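# Swing the folded wire-holder arm fully outward

## Task

On the harness board, find the wire holder mounted on a swing arm that is currently folded inward over the board, and pivot it outward until it reaches its end stop. It only counts if the arm stays at that outer stop by itself once the robot lets go. Finish by releasing it and moving the hand away.

## Robot and tools

Robot: one six-joint arm carrying a five-finger right hand. There is only one arm, so every command is a single row, never a list per arm.

Scene frame: the origin is on the table top under the arm's base. +z is up, and +y is to the left when you face along +x. The base may be tilted relative to the table. Positions in results are in metres. Orientation is a quaternion in w, x, y, z order. Velocities are in m/s and rad/s. At long reach the printed position can be slightly off.

Hand point: a point fixed to the palm, 0.05 m in front of it, where index pad and thumb tip meet in a pinch. Its axes: +z runs along the straightened fingers, +y points out of the palm, and +x crosses the palm away from the thumb, toward the little finger. Straight fingers extend 0.06 to 0.07 m past the point along +z. Across the palm the hand spans 0.08 m on the little-finger side. On the thumb side it spans 0.02 m when the thumb is turned in front of the palm, and up to 0.09 m otherwise. A rigid bracket on the little-finger side of the wrist can collide with things. It sits 0.03 m beyond the point along +y and 0.11 m across the palm.

The row (14 numbers, each in [-1, 1]), in this order:
- dx, dy, dz, rx, ry, rz: an offset of the hand point, not an absolute pose. It is expressed in the hand point's own axes and measured from the pose it had when the action began. For the first action of a call, that is the last pose reported in the scene. 1.0 equals 0.6 m of translation or 180 degrees of rotation. rx, ry, rz form a single rotation vector.
- little, ring, middle, index: finger targets, -1 straight/open to +1 fully curled.
- thumb_bend: -1 straight to +1 fully bent.
- thumb_turn: -1 beside the palm to +1 opposite the fingers.
- force_limit: the fingertip load at which a closing motor halts. It runs linearly from about 0 N at -1 to 10 N at +1 (15 N for the two thumb motors). It does not limit opening.
- speed: finger speed, linear from nearly 0 at -1 to full at +1. At full speed one finger's whole travel takes 0.6 s.
A rough pinch is index +0.22, thumb_bend +0.75, thumb_turn +0.57. For a gentle grip, close with speed at -0.9 or lower. A full-hand wrap around a 0.035 to 0.08 m object needs thumb_turn near +1, set before the hand reaches the object.

Tools:
- execute_actions(actions): a list of actions. Each action is a table of up to 15 rows, and each row is one 1/30 s step. If there are fewer than 15 rows, the last row is held for the remaining steps. Every row is an offset from the same start pose of that action, not from the previous row. An empty list just returns the state and images.
- move(target, speed, stop_force, blocking): follows a straight path toward the offset given in target (one 14-number row, measured from the last reported pose). speed is the top path speed in m/s, 0.002 to 0.5, default 0.25; turning is capped at twice that value in rad/s. A path lasts 0.5 to 10 s and is cut off at 10 s. stop_force (9 to 40 N, optional) halts the path when the wrist sensor feels that much added push against the direction of travel; the hand then backs up two steps and holds. Use it only with slow, non-rotating moves. Omit it when moving away from something you are pressing on. blocking=false returns after 0.5 s and cannot be combined with stop_force. Until the move has ended, use wait or stop.
- wait(seconds): 0 to 10 s with the last command held.
- stop(): brakes a running move.
- zoom_image(camera, region): camera is cam_high, cam_low or cam_wrist; region is [x0, y0, x1, y1] in pixels, at most 504x504.
- show_instructions(): shows the reference image.
- finished_scene(scene): ends the scene with that number. This cannot be undone.

Motion facts: each step, the commanded pose is clipped to within 100 mm and 16 degrees of the measured pose, so large offsets need several actions. Arm motion trails commands by about 0.17 s. A target far away may not be reached yet when the result arrives.

Results: end_effector_position and end_effector_quat_wxyz give the pose. "Hand target" is the pose the controller is currently driving toward. Wrist force and Wrist torque are in the hand point's axes. They carry an offset of up to about 4 N and noise, and they saturate near 50 N. "no reading" is normal at the start. hand_measured, hand_stopped_by (moving, target, force, stalled, fault) and hand_load_n follow the row's finger order. A load dropping to about 0 means the grip was lost. "pose unreachable" means the clearance check altered or blocked the command. A move's "move:" line reports how it ended (done, off_target, moving, held, contact, fault) and any limits: paced means the pose was clipped, held means some steps were blocked.

Cameras: cam_high, cam_low and cam_wrist, each 504x504. The calibration lines give K and T_world_to_cam, with small per-scene errors.

Avoid: contact torque at a joint's limit (shoulder and elbow 138 N m, wrists 25.7 N m) or any outside force of 150 N. Either one stops the arm for 10 s. The arm is stiff, so aiming even a little past a firm surface can fault it. Approach slowly and use stop_force. Do not slam, drop things or push very hard. Holding loads heats the motors: a warning comes at 70 °C and the brakes engage at 85 °C. Once the swing arm rests at its outer stop, open the hand, lift clear, and only then call finished_scene.

Each tool is called after ">>>" by a JSON object that holds its "method" and its "body".

Reference images:

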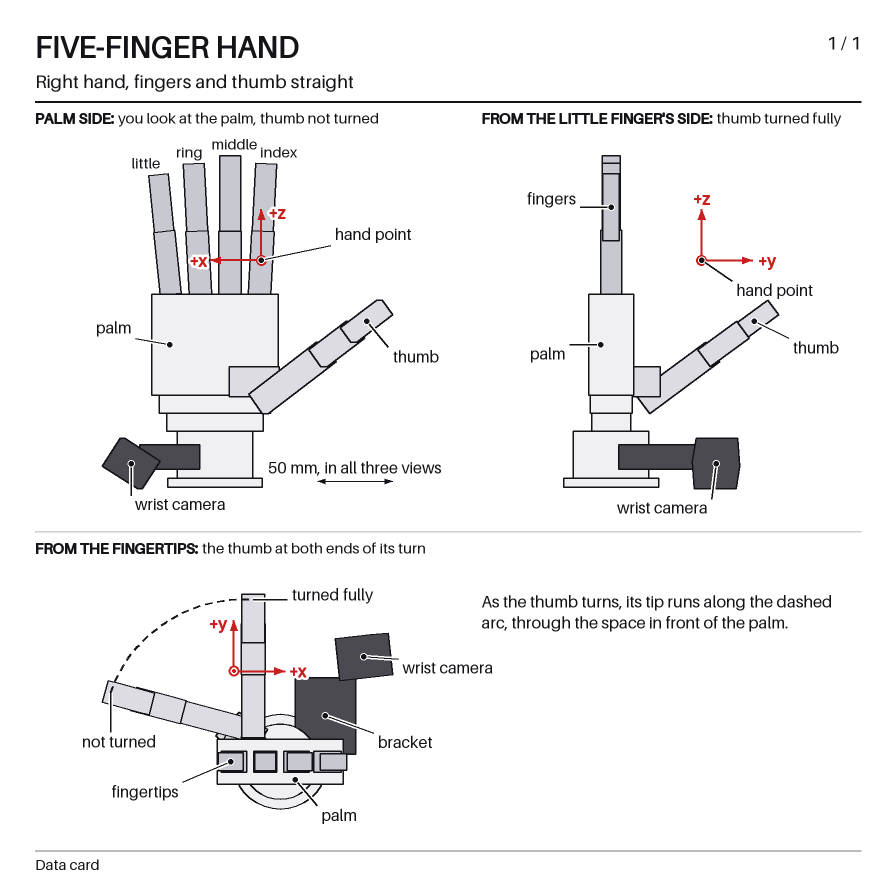

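## Session

I'll start by looking at the current state of the scene.

>>> {"method": "execute_actions", "body": {"actions": []}}

Scene clock: 0.00 s.
end_effector_position=(+0.7587, -0.2431, +0.1960) hand_measured=(-1.000, -1.000, -1.000, -1.000, -1.000, -1.000) hand_load_n=(+0.0, +0.0, +0.0, +0.0, +0.0, +0.0) hand_stopped_by=(target, target, target, target, target, target) hand_force_limit=0.00 hand_speed=-0.80 end_effector_quat_wxyz=(-0.382, +0.694, -0.352, +0.499) end_effector_velocity=(+0.000, -0.000, -0.000) end_effector_angular_velocity=(-0.001, +0.001, -0.001)
Joint positions: [-0.582 -1.278  1.413  0.08   1.081 -4.283]
Joint velocities: [ 0.     0.    -0.     0.     0.002 -0.   ]
Motor temperatures (°C, as the motors report them): [24 23 23 29 28 31]
Wrist force (N, on the end effector, along its own x y z axes, offset not removed): no reading
Wrist torque (N m, same axes, about the end effector's origin, offset not removed): no reading
Hand target: +0.759, -0.243, +0.196; -0.382, +0.694, -0.352, +0.499

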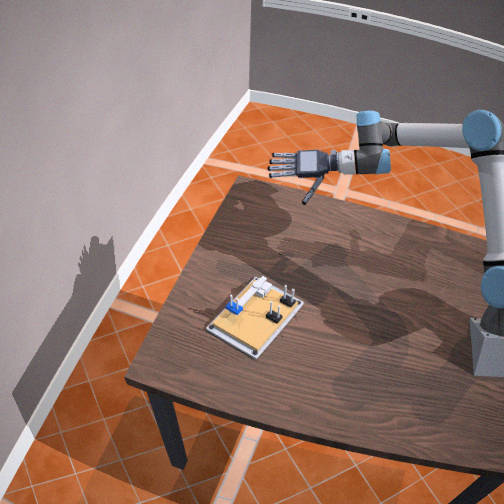

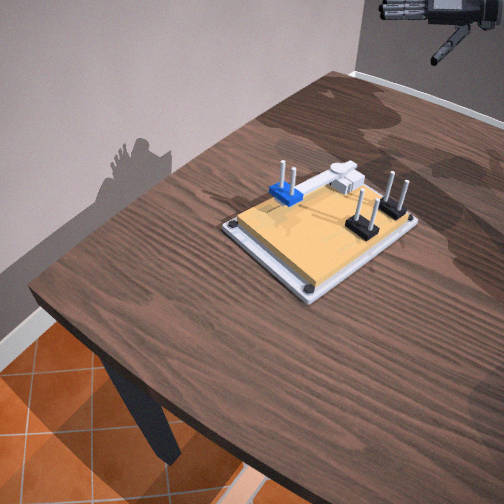

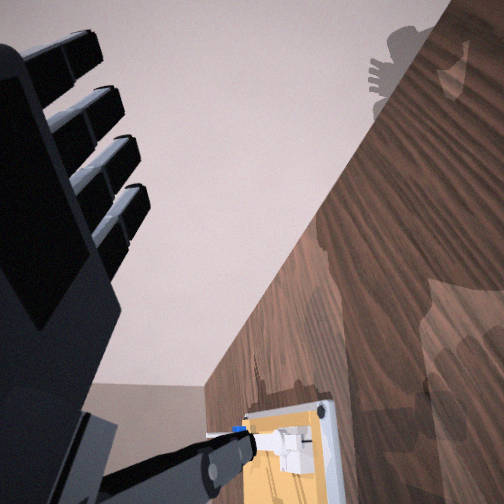

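>>> {"method": "zoom_image", "body": {"camera": "cam_low", "region": [200, 140, 440, 320]}}

>>> {"method": "zoom_image", "body": {"camera": "cam_high", "region": [190, 260, 320, 370]}}

>>> {"method": "zoom_image", "body": {"camera": "cam_wrist", "region": [180, 380, 380, 504]}}

Region (200, 140, 440, 320) of cam_low's 504x504 image, scaled by 2.100, with more detail than that image has; it fills the top 378 rows of this view, and the rest is white.

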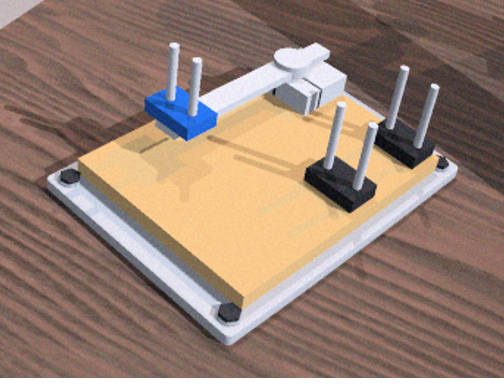

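Region (190, 260, 320, 370) of cam_high's 504x504 image, scaled by 3.877, with more detail than that image has; it fills the top 426 rows of this view, and the rest is white.

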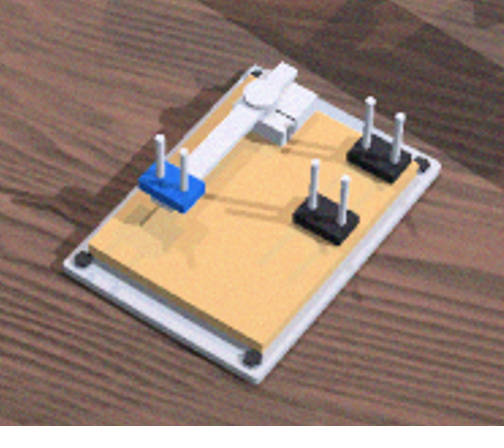

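Region (180, 380, 380, 504) of cam_wrist's 504x504 image, scaled by 2.520, with more detail than that image has; it fills the top 312 rows of this view, and the rest is white.

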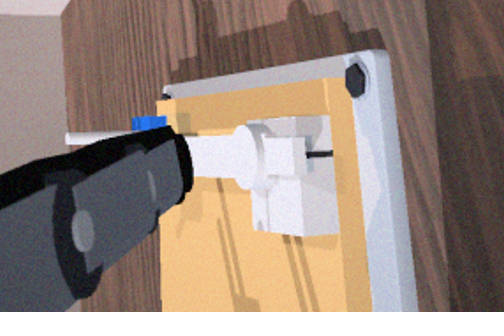

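>>> {"method": "zoom_image", "body": {"camera": "cam_low", "region": [260, 150, 380, 220]}}

>>> {"method": "zoom_image", "body": {"camera": "cam_high", "region": [220, 270, 280, 320]}}

Region (260, 150, 380, 220) of cam_low's 504x504 image, scaled by 4.200, with more detail than that image has; it fills the top 294 rows of this view, and the rest is white.

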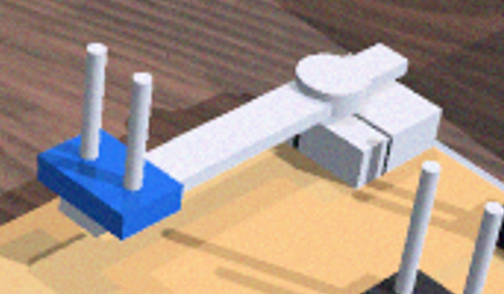

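Region (220, 270, 280, 320) of cam_high's 504x504 image, scaled by 8.400, with more detail than that image has.

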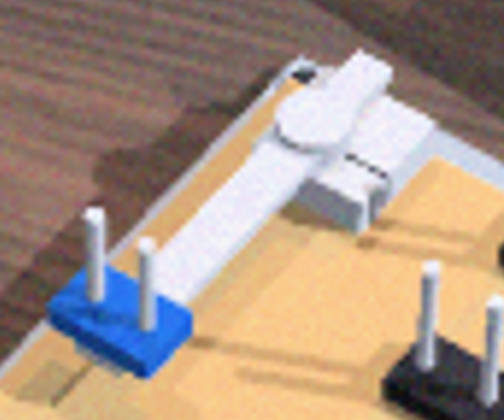

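>>> {"method": "move", "body": {"target": [-0.5572, -0.2487, 0.1850, 0.1257, -0.1667, -0.4065, -1, -1, -1, -1, -1, 1, 0.5, 1], "speed": 0.4}}

Scene clock: 26.83 s.
end_effector_position=(+0.7969, +0.1359, +0.1633) hand_measured=(-1.000, -1.000, -1.000, -1.000, -1.000, +1.000) hand_load_n=(+0.0, +0.0, +0.0, +0.0, +0.0, +0.0) hand_stopped_by=(target, target, target, target, target, target) hand_force_limit=0.50 hand_speed=1.00 end_effector_quat_wxyz=(-0.206, +0.779, +0.322, +0.497) end_effector_velocity=(+0.001, +0.002, -0.000) end_effector_angular_velocity=(-0.009, +0.001, +0.006)
Joint positions: [-0.084 -0.801  1.205  0.332  1.282 -5.582]
Joint velocities: [ 0.004  0.007 -0.011  0.01   0.006 -0.007]
Motor temperatures (°C, as the motors report them): [24 23 23 29 28 31]
Wrist force (N, on the end effector, along its own x y z axes, offset not removed): [-0.7 0.5 0.0]
Wrist torque (N m, same axes, about the end effector's origin, offset not removed): [0.00 0.14 -0.18]
Hand target: +0.797, +0.136, +0.163; -0.206, +0.779, +0.322, +0.497
Off the commanded pose: 0.001 m, 0 deg.
move: done
camera_calibration (this result's frames):
cam_wrist: T_world_to_cam=[[0.673295, -0.732624, -0.0996842, -0.417034], [-0.657642, -0.531783, -0.533585, 0.685108], [0.337907, 0.424817, -0.839851, -0.0570173], [0, 0, 0, 1]] pos_world=[0.750609, 0.083022, 0.276106]

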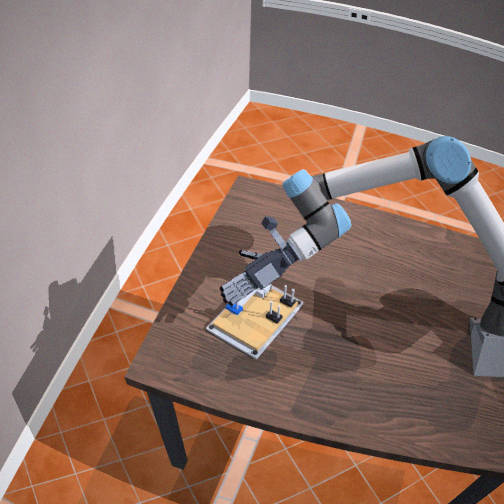

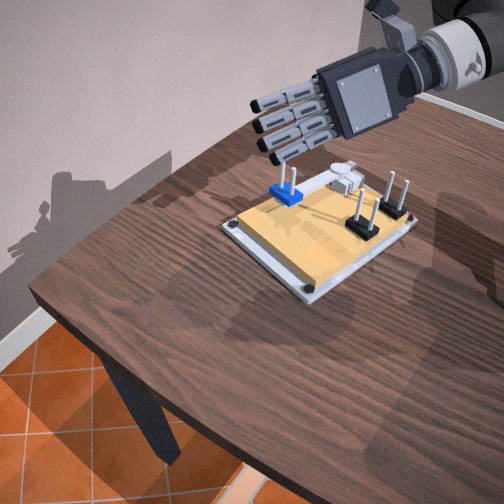

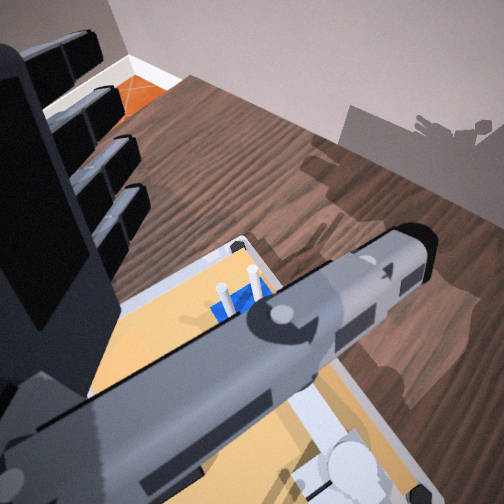

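>>> {"method": "zoom_image", "body": {"camera": "cam_wrist", "region": [180, 220, 320, 340]}}

>>> {"method": "zoom_image", "body": {"camera": "cam_wrist", "region": [264, 364, 464, 504]}}

Region (180, 220, 320, 340) of cam_wrist's 504x504 image, scaled by 3.600, with more detail than that image has; it fills the top 432 rows of this view, and the rest is white.

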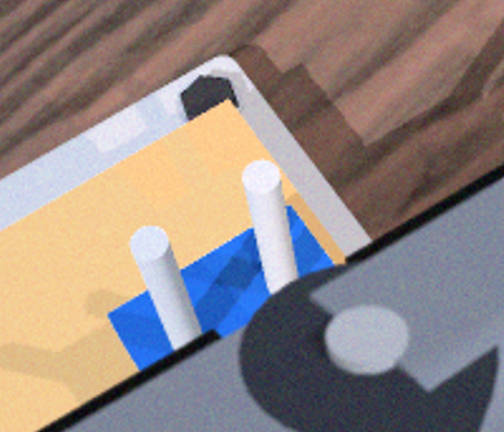

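Region (264, 364, 464, 504) of cam_wrist's 504x504 image, scaled by 2.520, with more detail than that image has; it fills the top 353 rows of this view, and the rest is white.

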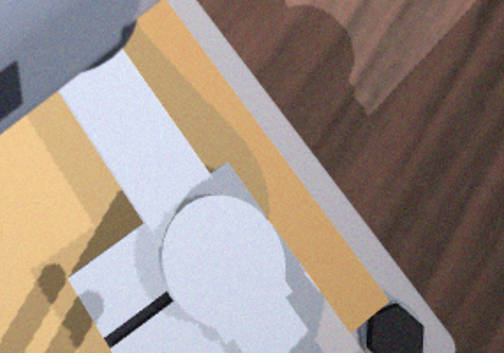

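>>> {"method": "zoom_image", "body": {"camera": "cam_wrist", "region": [60, 120, 260, 340]}}

Region (60, 120, 260, 340) of cam_wrist's 504x504 image, scaled by 2.291, with more detail than that image has; it fills the left 458 columns of this view, and the rest is white.

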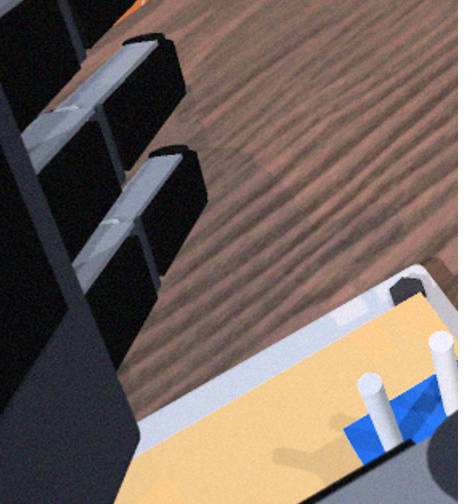

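>>> {"method": "move", "body": {"target": [-0.1067, 0.0313, 0.0217, 0, 0, 0, -1, -1, -1, -1, -1, 1, 0.5, 1], "speed": 0.15}}

Scene clock: 30.40 s.
end_effector_position=(+0.7993, +0.1121, +0.1001) hand_measured=(-1.000, -1.000, -1.000, -1.000, -1.000, +1.000) hand_load_n=(+0.0, +0.0, +0.0, +0.0, +0.0, +0.0) hand_stopped_by=(target, target, target, target, target, target) hand_force_limit=0.50 hand_speed=1.00 end_effector_quat_wxyz=(-0.206, +0.779, +0.322, +0.497) end_effector_velocity=(+0.000, -0.001, -0.003) end_effector_angular_velocity=(-0.001, +0.001, -0.001)
Joint positions: [-0.176 -0.767  1.257  0.266  1.214 -5.648]
Joint velocities: [-0.004  0.002  0.001 -0.002 -0.001 -0.003]
Motor temperatures (°C, as the motors report them): [24 23 23 29 28 31]
Wrist force (N, on the end effector, along its own x y z axes, offset not removed): [1.5 0.9 1.4]
Wrist torque (N m, same axes, about the end effector's origin, offset not removed): [0.00 -0.18 0.00]
Hand target: +0.799, +0.112, +0.100; -0.206, +0.779, +0.322, +0.497
Off the commanded pose: 0.000 m, 0 deg.
move: done
camera_calibration (this result's frames):
cam_wrist: T_world_to_cam=[[0.673256, -0.732643, -0.0998059, -0.442336], [-0.65768, -0.531671, -0.533651, 0.640342], [0.337911, 0.424923, -0.839795, -0.100879], [0, 0, 0, 1]] pos_world=[0.753033, 0.0592426, 0.212853]

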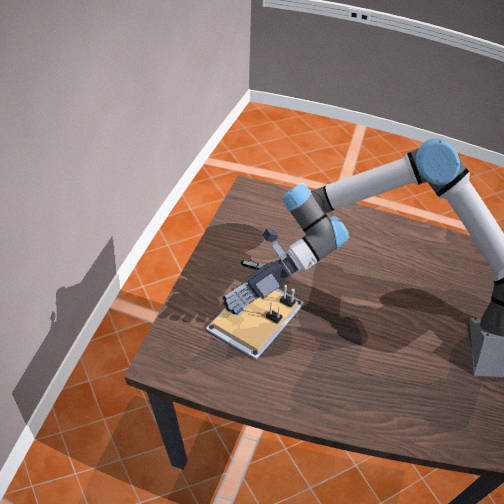

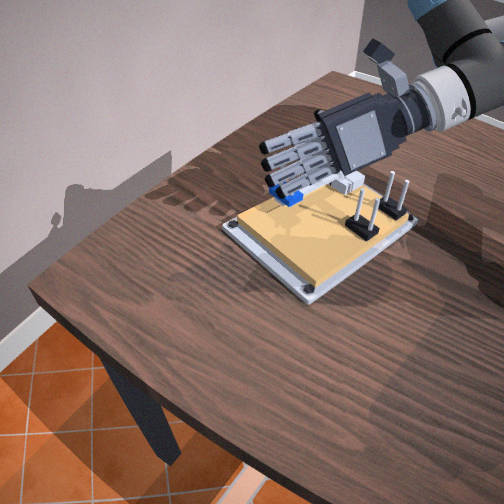

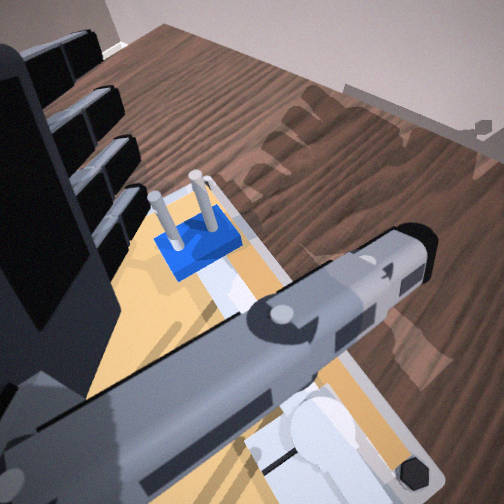

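>>> {"method": "zoom_image", "body": {"camera": "cam_wrist", "region": [90, 150, 270, 310]}}

>>> {"method": "zoom_image", "body": {"camera": "cam_low", "region": [240, 90, 430, 250]}}

Region (90, 150, 270, 310) of cam_wrist's 504x504 image, scaled by 2.800, with more detail than that image has.

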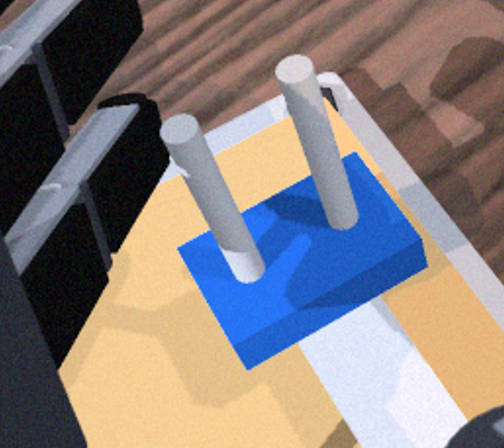

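Region (240, 90, 430, 250) of cam_low's 504x504 image, scaled by 2.653, with more detail than that image has; it fills the top 424 rows of this view, and the rest is white.

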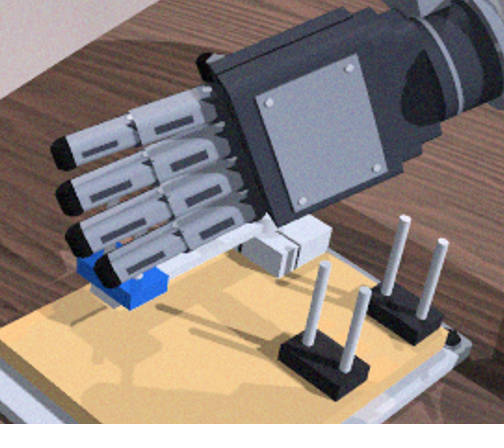

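>>> {"method": "move", "body": {"target": [-0.0038, 0.0502, 0.0093, -0.0483, 0, 0.0225, -1, -1, -1, -1, -1, 1, 0.5, 1], "speed": 0.06}}

Scene clock: 35.27 s.
end_effector_position=(+0.8232, +0.0939, +0.0956) hand_measured=(-1.000, -1.000, -1.000, -1.000, -1.000, +1.000) hand_load_n=(+0.0, +0.0, +0.0, +0.0, +0.0, +0.0) hand_stopped_by=(target, target, target, target, target, target) hand_force_limit=0.50 hand_speed=1.00 end_effector_quat_wxyz=(-0.164, +0.803, +0.256, +0.512) end_effector_velocity=(+0.002, -0.001, -0.000) end_effector_angular_velocity=(+0.001, -0.000, -0.012)
Joint positions: [-0.158 -0.758  1.25   0.14   1.325 -5.53 ]
Joint velocities: [ 0.002  0.002 -0.001 -0.009  0.008  0.009]
Motor temperatures (°C, as the motors report them): [24 23 23 29 28 31]
Wrist force (N, on the end effector, along its own x y z axes, offset not removed): [2.2 -1.8 0.4]
Wrist torque (N m, same axes, about the end effector's origin, offset not removed): [-0.01 -0.04 -0.04]
Hand target: +0.823, +0.094, +0.096; -0.164, +0.803, +0.256, +0.512
Off the commanded pose: 0.000 m, 0 deg.
move: done
camera_calibration (this result's frames):
cam_wrist: T_world_to_cam=[[0.543123, -0.833683, -0.0999512, -0.355665], [-0.736638, -0.415972, -0.533229, 0.698077], [0.402967, 0.363237, -0.840046, -0.152687], [0, 0, 0, 1]] pos_world=[0.768928, 0.04933, 0.208421]

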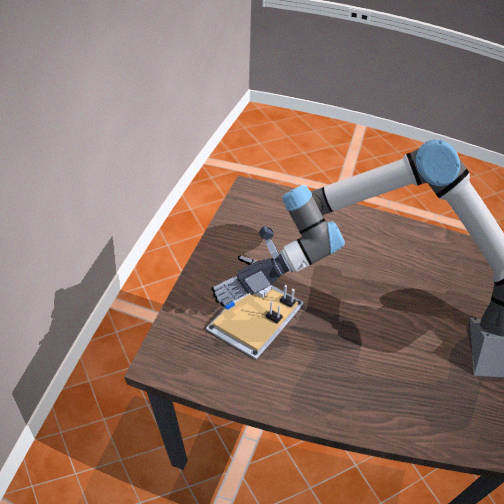

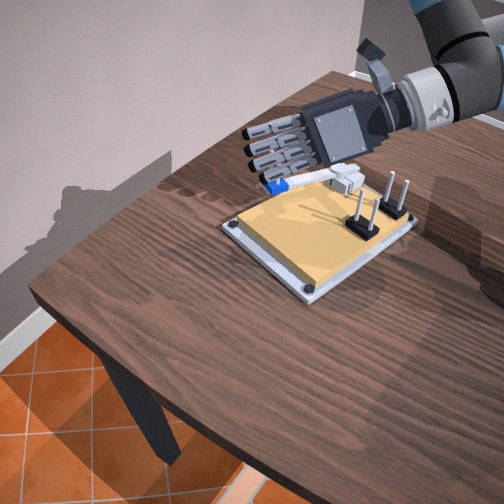

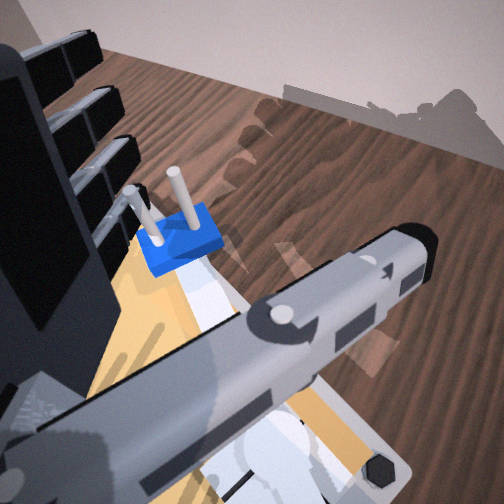

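>>> {"method": "zoom_image", "body": {"camera": "cam_wrist", "region": [80, 140, 260, 300]}}

>>> {"method": "zoom_image", "body": {"camera": "cam_low", "region": [230, 90, 420, 250]}}

Region (80, 140, 260, 300) of cam_wrist's 504x504 image, scaled by 2.800, with more detail than that image has.

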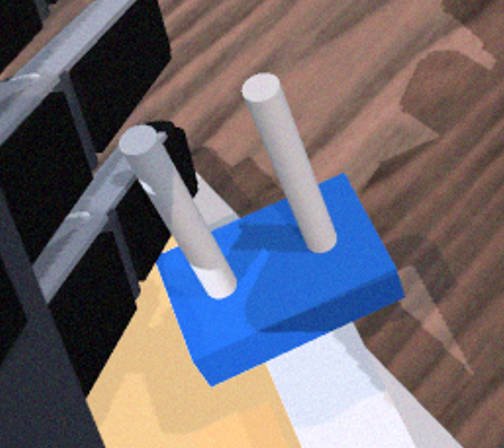

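Region (230, 90, 420, 250) of cam_low's 504x504 image, scaled by 2.653, with more detail than that image has; it fills the top 424 rows of this view, and the rest is white.

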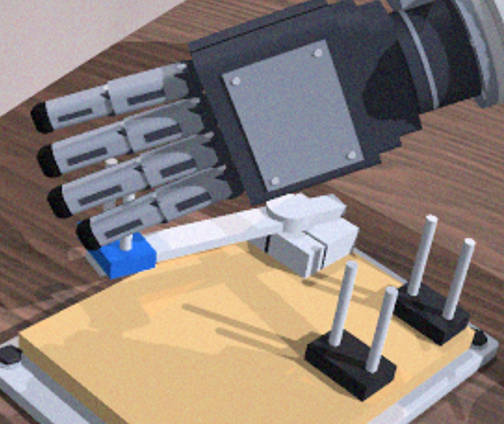

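>>> {"method": "move", "body": {"target": [-0.0233, 0.0943, -0.0383, -0.3021, 0, 0.1409, -1, -1, -0.9, -0.9, -1, 1, 1, 0], "speed": 0.3}}

Scene clock: 39.80 s.
end_effector_position=(+0.8342, +0.0323, +0.0924) hand_measured=(-1.000, -1.000, -0.900, -0.900, -1.000, +1.000) hand_load_n=(+0.0, +0.0, +0.0, +1.0, +0.0, +0.0) hand_stopped_by=(target, target, target, target, target, target) hand_force_limit=1.00 hand_speed=0.00 end_effector_quat_wxyz=(+0.113, +0.825, -0.179, +0.525) end_effector_velocity=(+0.001, -0.001, +0.000) end_effector_angular_velocity=(-0.001, +0.001, -0.013)
Joint positions: [ 0.039 -0.581  1.087 -0.398  2.305 -5.115]
Joint velocities: [ 0.002  0.007 -0.014  0.002  0.013  0.001]
Motor temperatures (°C, as the motors report them): [24 23 23 29 28 31]
Wrist force (N, on the end effector, along its own x y z axes, offset not removed): [-0.6 -1.8 0.7]
Wrist torque (N m, same axes, about the end effector's origin, offset not removed): [-0.26 0.11 -0.18]
Hand target: +0.834, +0.032, +0.092; +0.114, +0.824, -0.180, +0.524
Off the commanded pose: 0.000 m, 0 deg.
move: done
camera_calibration (this result's frames):
cam_wrist: T_world_to_cam=[[-0.448994, -0.887983, -0.0994513, 0.416053], [-0.730791, 0.428979, -0.530963, 0.646546], [0.514148, -0.165721, -0.841539, -0.21296], [0, 0, 0, 1]] pos_world=[0.768788, 0.0568011, 0.205455]

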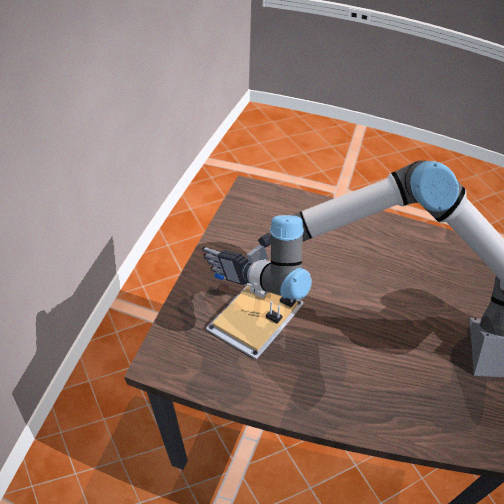

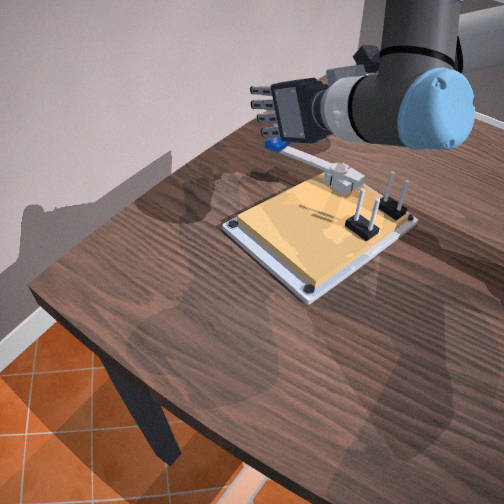

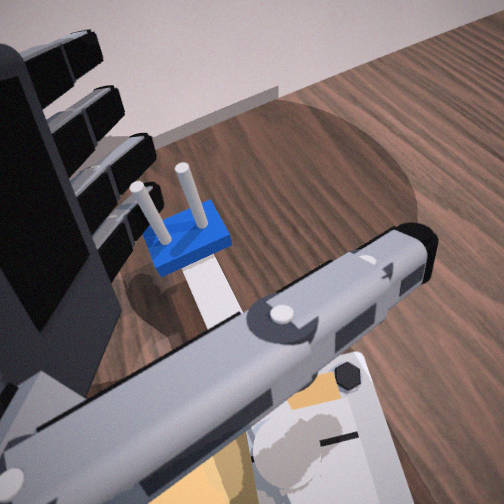

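>>> {"method": "zoom_image", "body": {"camera": "cam_wrist", "region": [80, 130, 260, 290]}}

>>> {"method": "zoom_image", "body": {"camera": "cam_wrist", "region": [220, 340, 420, 504]}}

>>> {"method": "zoom_image", "body": {"camera": "cam_low", "region": [240, 70, 420, 230]}}

Region (80, 130, 260, 290) of cam_wrist's 504x504 image, scaled by 2.800, with more detail than that image has.

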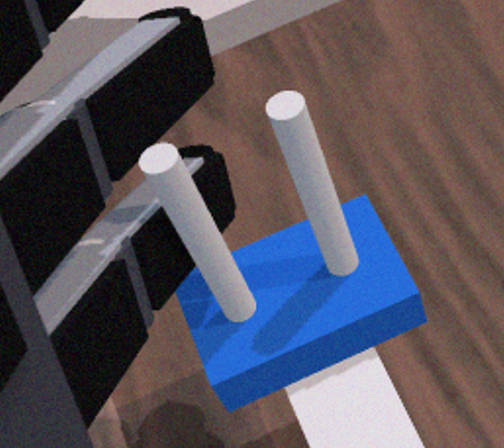

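Region (220, 340, 420, 504) of cam_wrist's 504x504 image, scaled by 2.520, with more detail than that image has; it fills the top 413 rows of this view, and the rest is white.

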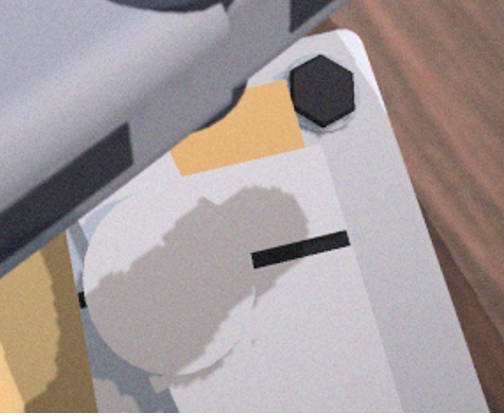

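Region (240, 70, 420, 230) of cam_low's 504x504 image, scaled by 2.800, with more detail than that image has.

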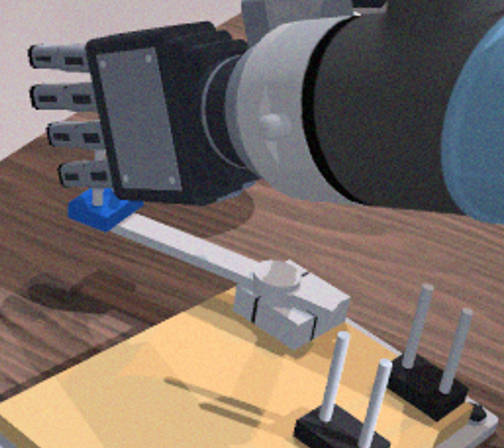

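>>> {"method": "move", "body": {"target": [0.0112, 0.1060, 0.0173, 0, 0, 0, -1, -1, -0.9, -0.9, -1, 1, 1, 0], "speed": 0.06, "stop_force": 10}}

Scene clock: 44.83 s.
end_effector_position=(+0.8278, +0.0053, +0.0931) hand_measured=(-1.000, -1.000, -0.900, -0.930, -1.000, +1.000) hand_load_n=(+0.0, +0.0, +2.5, +2.0, +0.0, +0.0) hand_stopped_by=(target, target, target, target, target, target) hand_force_limit=1.00 hand_speed=0.00 end_effector_quat_wxyz=(+0.114, +0.825, -0.179, +0.524) end_effector_velocity=(+0.001, +0.003, -0.000) end_effector_angular_velocity=(+0.000, -0.000, +0.001)
Joint positions: [ 0.009 -0.633  1.15  -0.411  2.276 -5.119]
Joint velocities: [ 0.004  0.006 -0.007  0.002  0.002  0.001]
Motor temperatures (°C, as the motors report them): [24 23 23 29 28 31]
Wrist force (N, on the end effector, along its own x y z axes, offset not removed): [0.8 -8.5 1.0]
Wrist torque (N m, same axes, about the end effector's origin, offset not removed): [0.08 -0.12 -0.19]
Hand target: +0.828, +0.006, +0.093; +0.114, +0.825, -0.179, +0.524
Off the commanded pose: 0.037 m, 0 deg.
move: contact
camera_calibration (this result's frames):
cam_wrist: T_world_to_cam=[[-0.450446, -0.887277, -0.099187, 0.390506], [-0.730478, 0.430141, -0.530453, 0.653448], [0.513323, -0.166486, -0.841892, -0.212875], [0, 0, 0, 1]] pos_world=[0.762504, 0.0299711, 0.206139]

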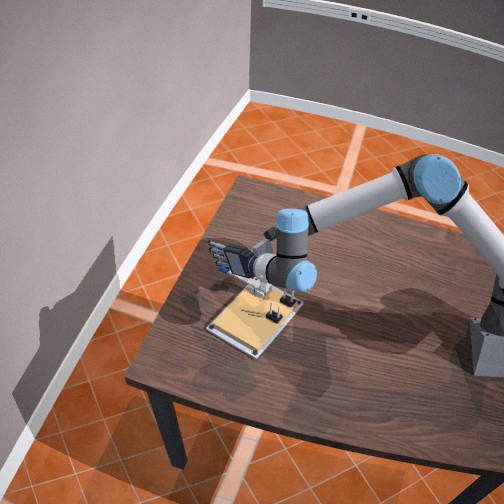

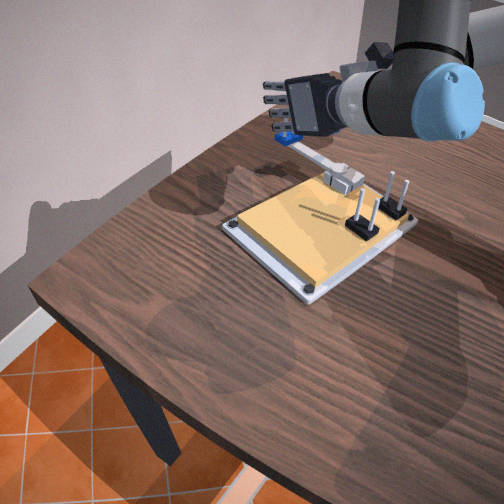

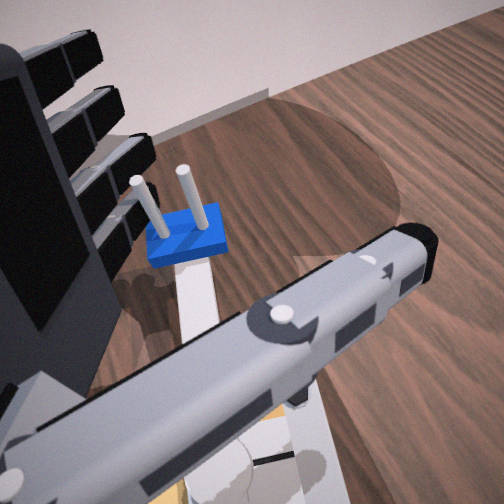

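>>> {"method": "zoom_image", "body": {"camera": "cam_low", "region": [300, 150, 380, 210]}}

>>> {"method": "zoom_image", "body": {"camera": "cam_wrist", "region": [160, 380, 360, 504]}}

>>> {"method": "zoom_image", "body": {"camera": "cam_wrist", "region": [80, 130, 260, 290]}}

Region (300, 150, 380, 210) of cam_low's 504x504 image, scaled by 6.300, with more detail than that image has; it fills the top 378 rows of this view, and the rest is white.

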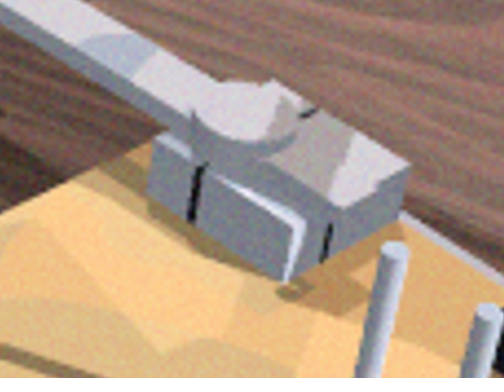

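Region (160, 380, 360, 504) of cam_wrist's 504x504 image, scaled by 2.520, with more detail than that image has; it fills the top 312 rows of this view, and the rest is white.

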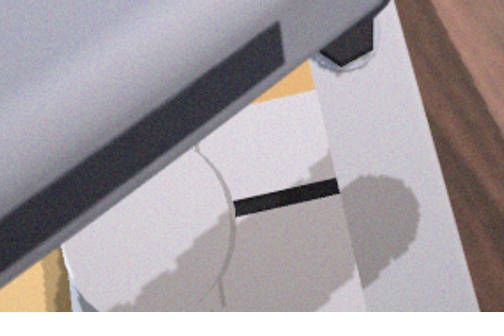

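Region (80, 130, 260, 290) of cam_wrist's 504x504 image, scaled by 2.800, with more detail than that image has.

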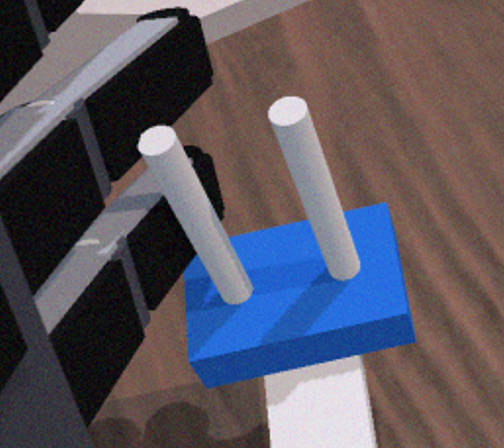

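>>> {"method": "move", "body": {"target": [0.0222, -0.0667, -0.2678, 0, 0, 0, -1, -1, -1, -1, -1, 1, 1, 1], "speed": 0.25}}

Scene clock: 49.13 s.
end_effector_position=(+0.8211, +0.0119, +0.0983) hand_measured=(-1.000, -1.000, -1.000, -1.000, -1.000, +1.000) hand_load_n=(+0.0, +0.0, +0.0, +0.0, +0.0, +0.0) hand_stopped_by=(target, target, target, target, target, target) hand_force_limit=1.00 hand_speed=1.00 end_effector_quat_wxyz=(+0.114, +0.825, -0.180, +0.524) end_effector_velocity=(+0.000, +0.000, +0.000) end_effector_angular_velocity=(+0.000, -0.001, +0.001)
Joint positions: [ 0.023 -0.641  1.166 -0.418  2.29  -5.116]
Joint velocities: [-0.     0.    -0.     0.    -0.001  0.   ]
Motor temperatures (°C, as the motors report them): [24 23 23 29 28 31]
Wrist force (N, on the end effector, along its own x y z axes, offset not removed): [0.6 -1.0 1.9]
Wrist torque (N m, same axes, about the end effector's origin, offset not removed): [-0.37 -0.09 -0.15]
Hand target: +0.821, +0.012, +0.098; +0.114, +0.825, -0.180, +0.524
Off the commanded pose: 0.155 m, 0 deg; position clipped at the last step of the last action.
move: held; limits=paced,held; held on 23 of 29 steps, including the last
pose unreachable: on one or more control steps of this call, first in action 0 (counted from 0), an arm could not follow its commanded pose, so it was not sent that pose on those steps. On the call's last step it was still not sent that pose. It may still have moved: this result reports where it is.
cause: the commanded pose would bring two parts of the arm too close to each other (joints 4 (wrist 1) to 6 (wrist 3) lie between them).
camera_calibration (this result's frames):
cam_wrist: T_world_to_cam=[[-0.450427, -0.887257, -0.0994545, 0.393847], [-0.730407, 0.43026, -0.530454, 0.648419], [0.51344, -0.166289, -0.841859, -0.204046], [0, 0, 0, 1]] pos_world=[0.755775, 0.0365237, 0.211348]

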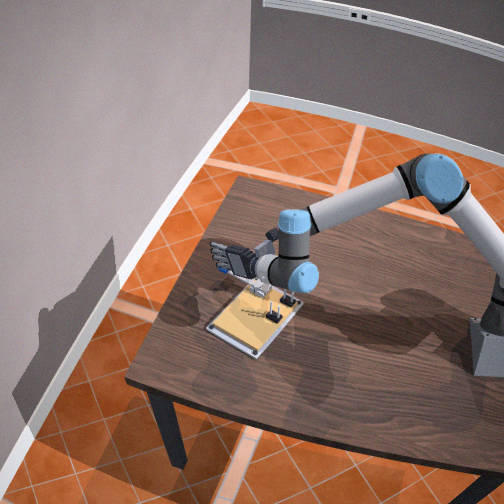

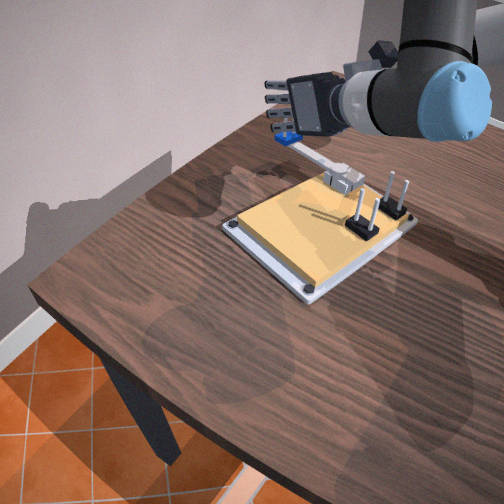

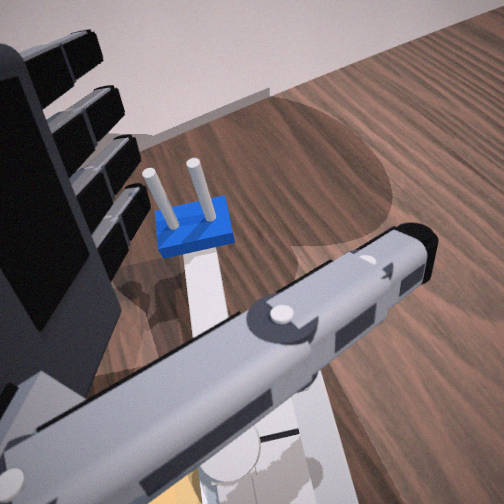

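>>> {"method": "move", "body": {"target": [0.0123, 0.031, -0.2953, 0.136, 0, -0.0634, -1, -1, -1, -1, -1, 1, 1, 1], "speed": 0.25}}

Scene clock: 53.97 s.
end_effector_position=(+0.6705, +0.0604, +0.1798) hand_measured=(-1.000, -1.000, -1.000, -1.000, -1.000, +1.000) hand_load_n=(+0.0, +0.0, +0.0, +0.0, +0.0, +0.0) hand_stopped_by=(target, target, target, target, target, target) hand_force_limit=1.00 hand_speed=1.00 end_effector_quat_wxyz=(-0.012, +0.843, +0.017, +0.537) end_effector_velocity=(-0.002, +0.000, +0.002) end_effector_angular_velocity=(+0.001, -0.004, +0.008)
Joint positions: [ 0.099 -1.067  1.741 -0.344  1.977 -5.183]
Joint velocities: [-0.001 -0.008  0.009 -0.002 -0.01  -0.003]
Motor temperatures (°C, as the motors report them): [24 23 23 29 28 31]
Wrist force (N, on the end effector, along its own x y z axes, offset not removed): [3.2 0.9 1.3]
Wrist torque (N m, same axes, about the end effector's origin, offset not removed): [-0.01 -0.48 0.09]
Hand target: +0.670, +0.060, +0.180; -0.012, +0.843, +0.018, +0.537
Off the commanded pose: 0.000 m, 0 deg.
move: done; limits=paced
camera_calibration (this result's frames):
cam_wrist: T_world_to_cam=[[0.000822268, -0.994988, -0.0999957, 0.0811783], [-0.845594, 0.0526885, -0.53122, 0.660936], [0.533826, 0.0849925, -0.841312, -0.0789195], [0, 0, 0, 1]] pos_world=[0.600946, 0.0526553, 0.292824]

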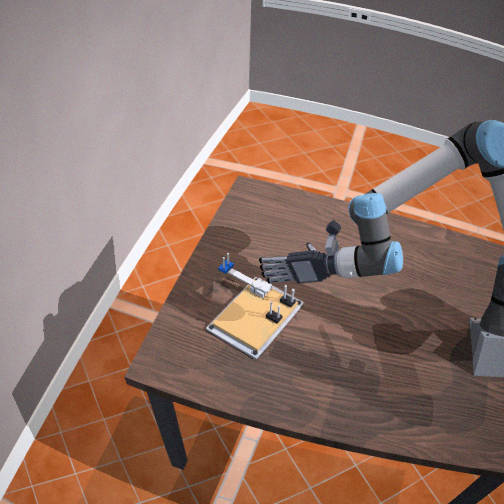

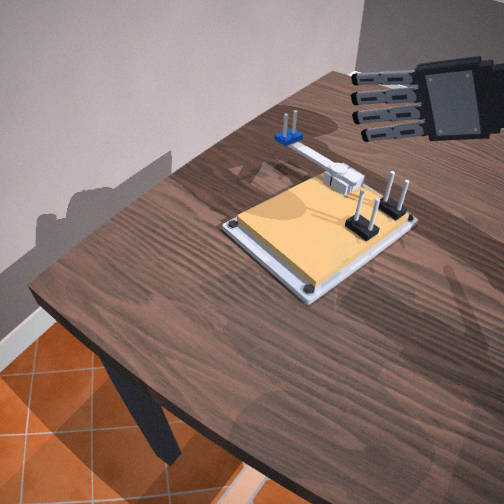

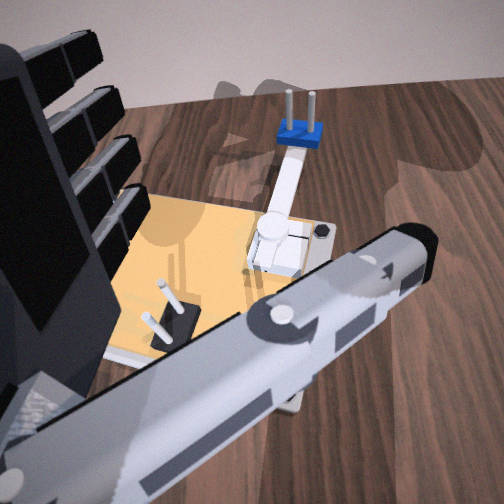

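>>> {"method": "zoom_image", "body": {"camera": "cam_wrist", "region": [230, 190, 350, 290]}}

>>> {"method": "zoom_image", "body": {"camera": "cam_low", "region": [260, 100, 390, 210]}}

>>> {"method": "zoom_image", "body": {"camera": "cam_high", "region": [200, 240, 310, 340]}}

Region (230, 190, 350, 290) of cam_wrist's 504x504 image, scaled by 4.200, with more detail than that image has.

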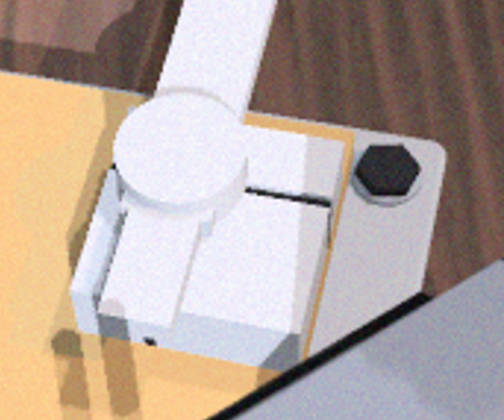

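Region (260, 100, 390, 210) of cam_low's 504x504 image, scaled by 3.877, with more detail than that image has; it fills the top 426 rows of this view, and the rest is white.

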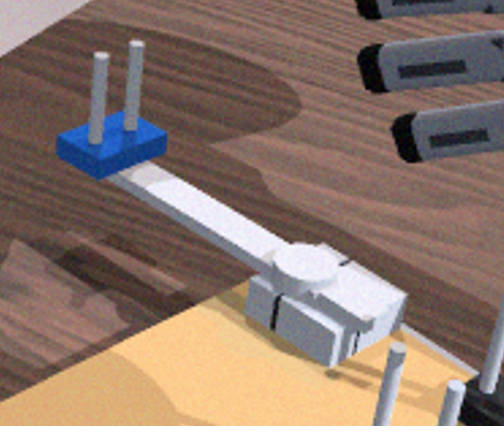

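Region (200, 240, 310, 340) of cam_high's 504x504 image, scaled by 4.582, with more detail than that image has; it fills the top 458 rows of this view, and the rest is white.

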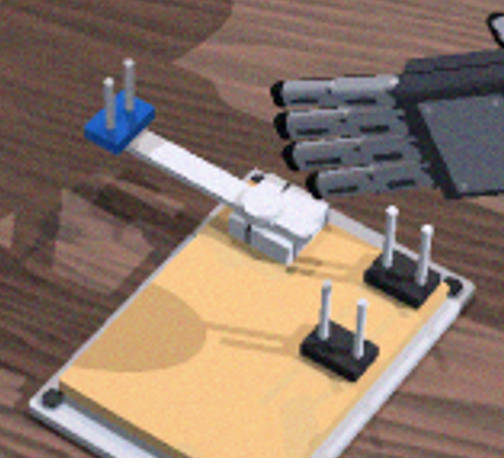

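>>> {"method": "finished_scene", "body": {"scene": 1}}

The scene is finished: the task was done.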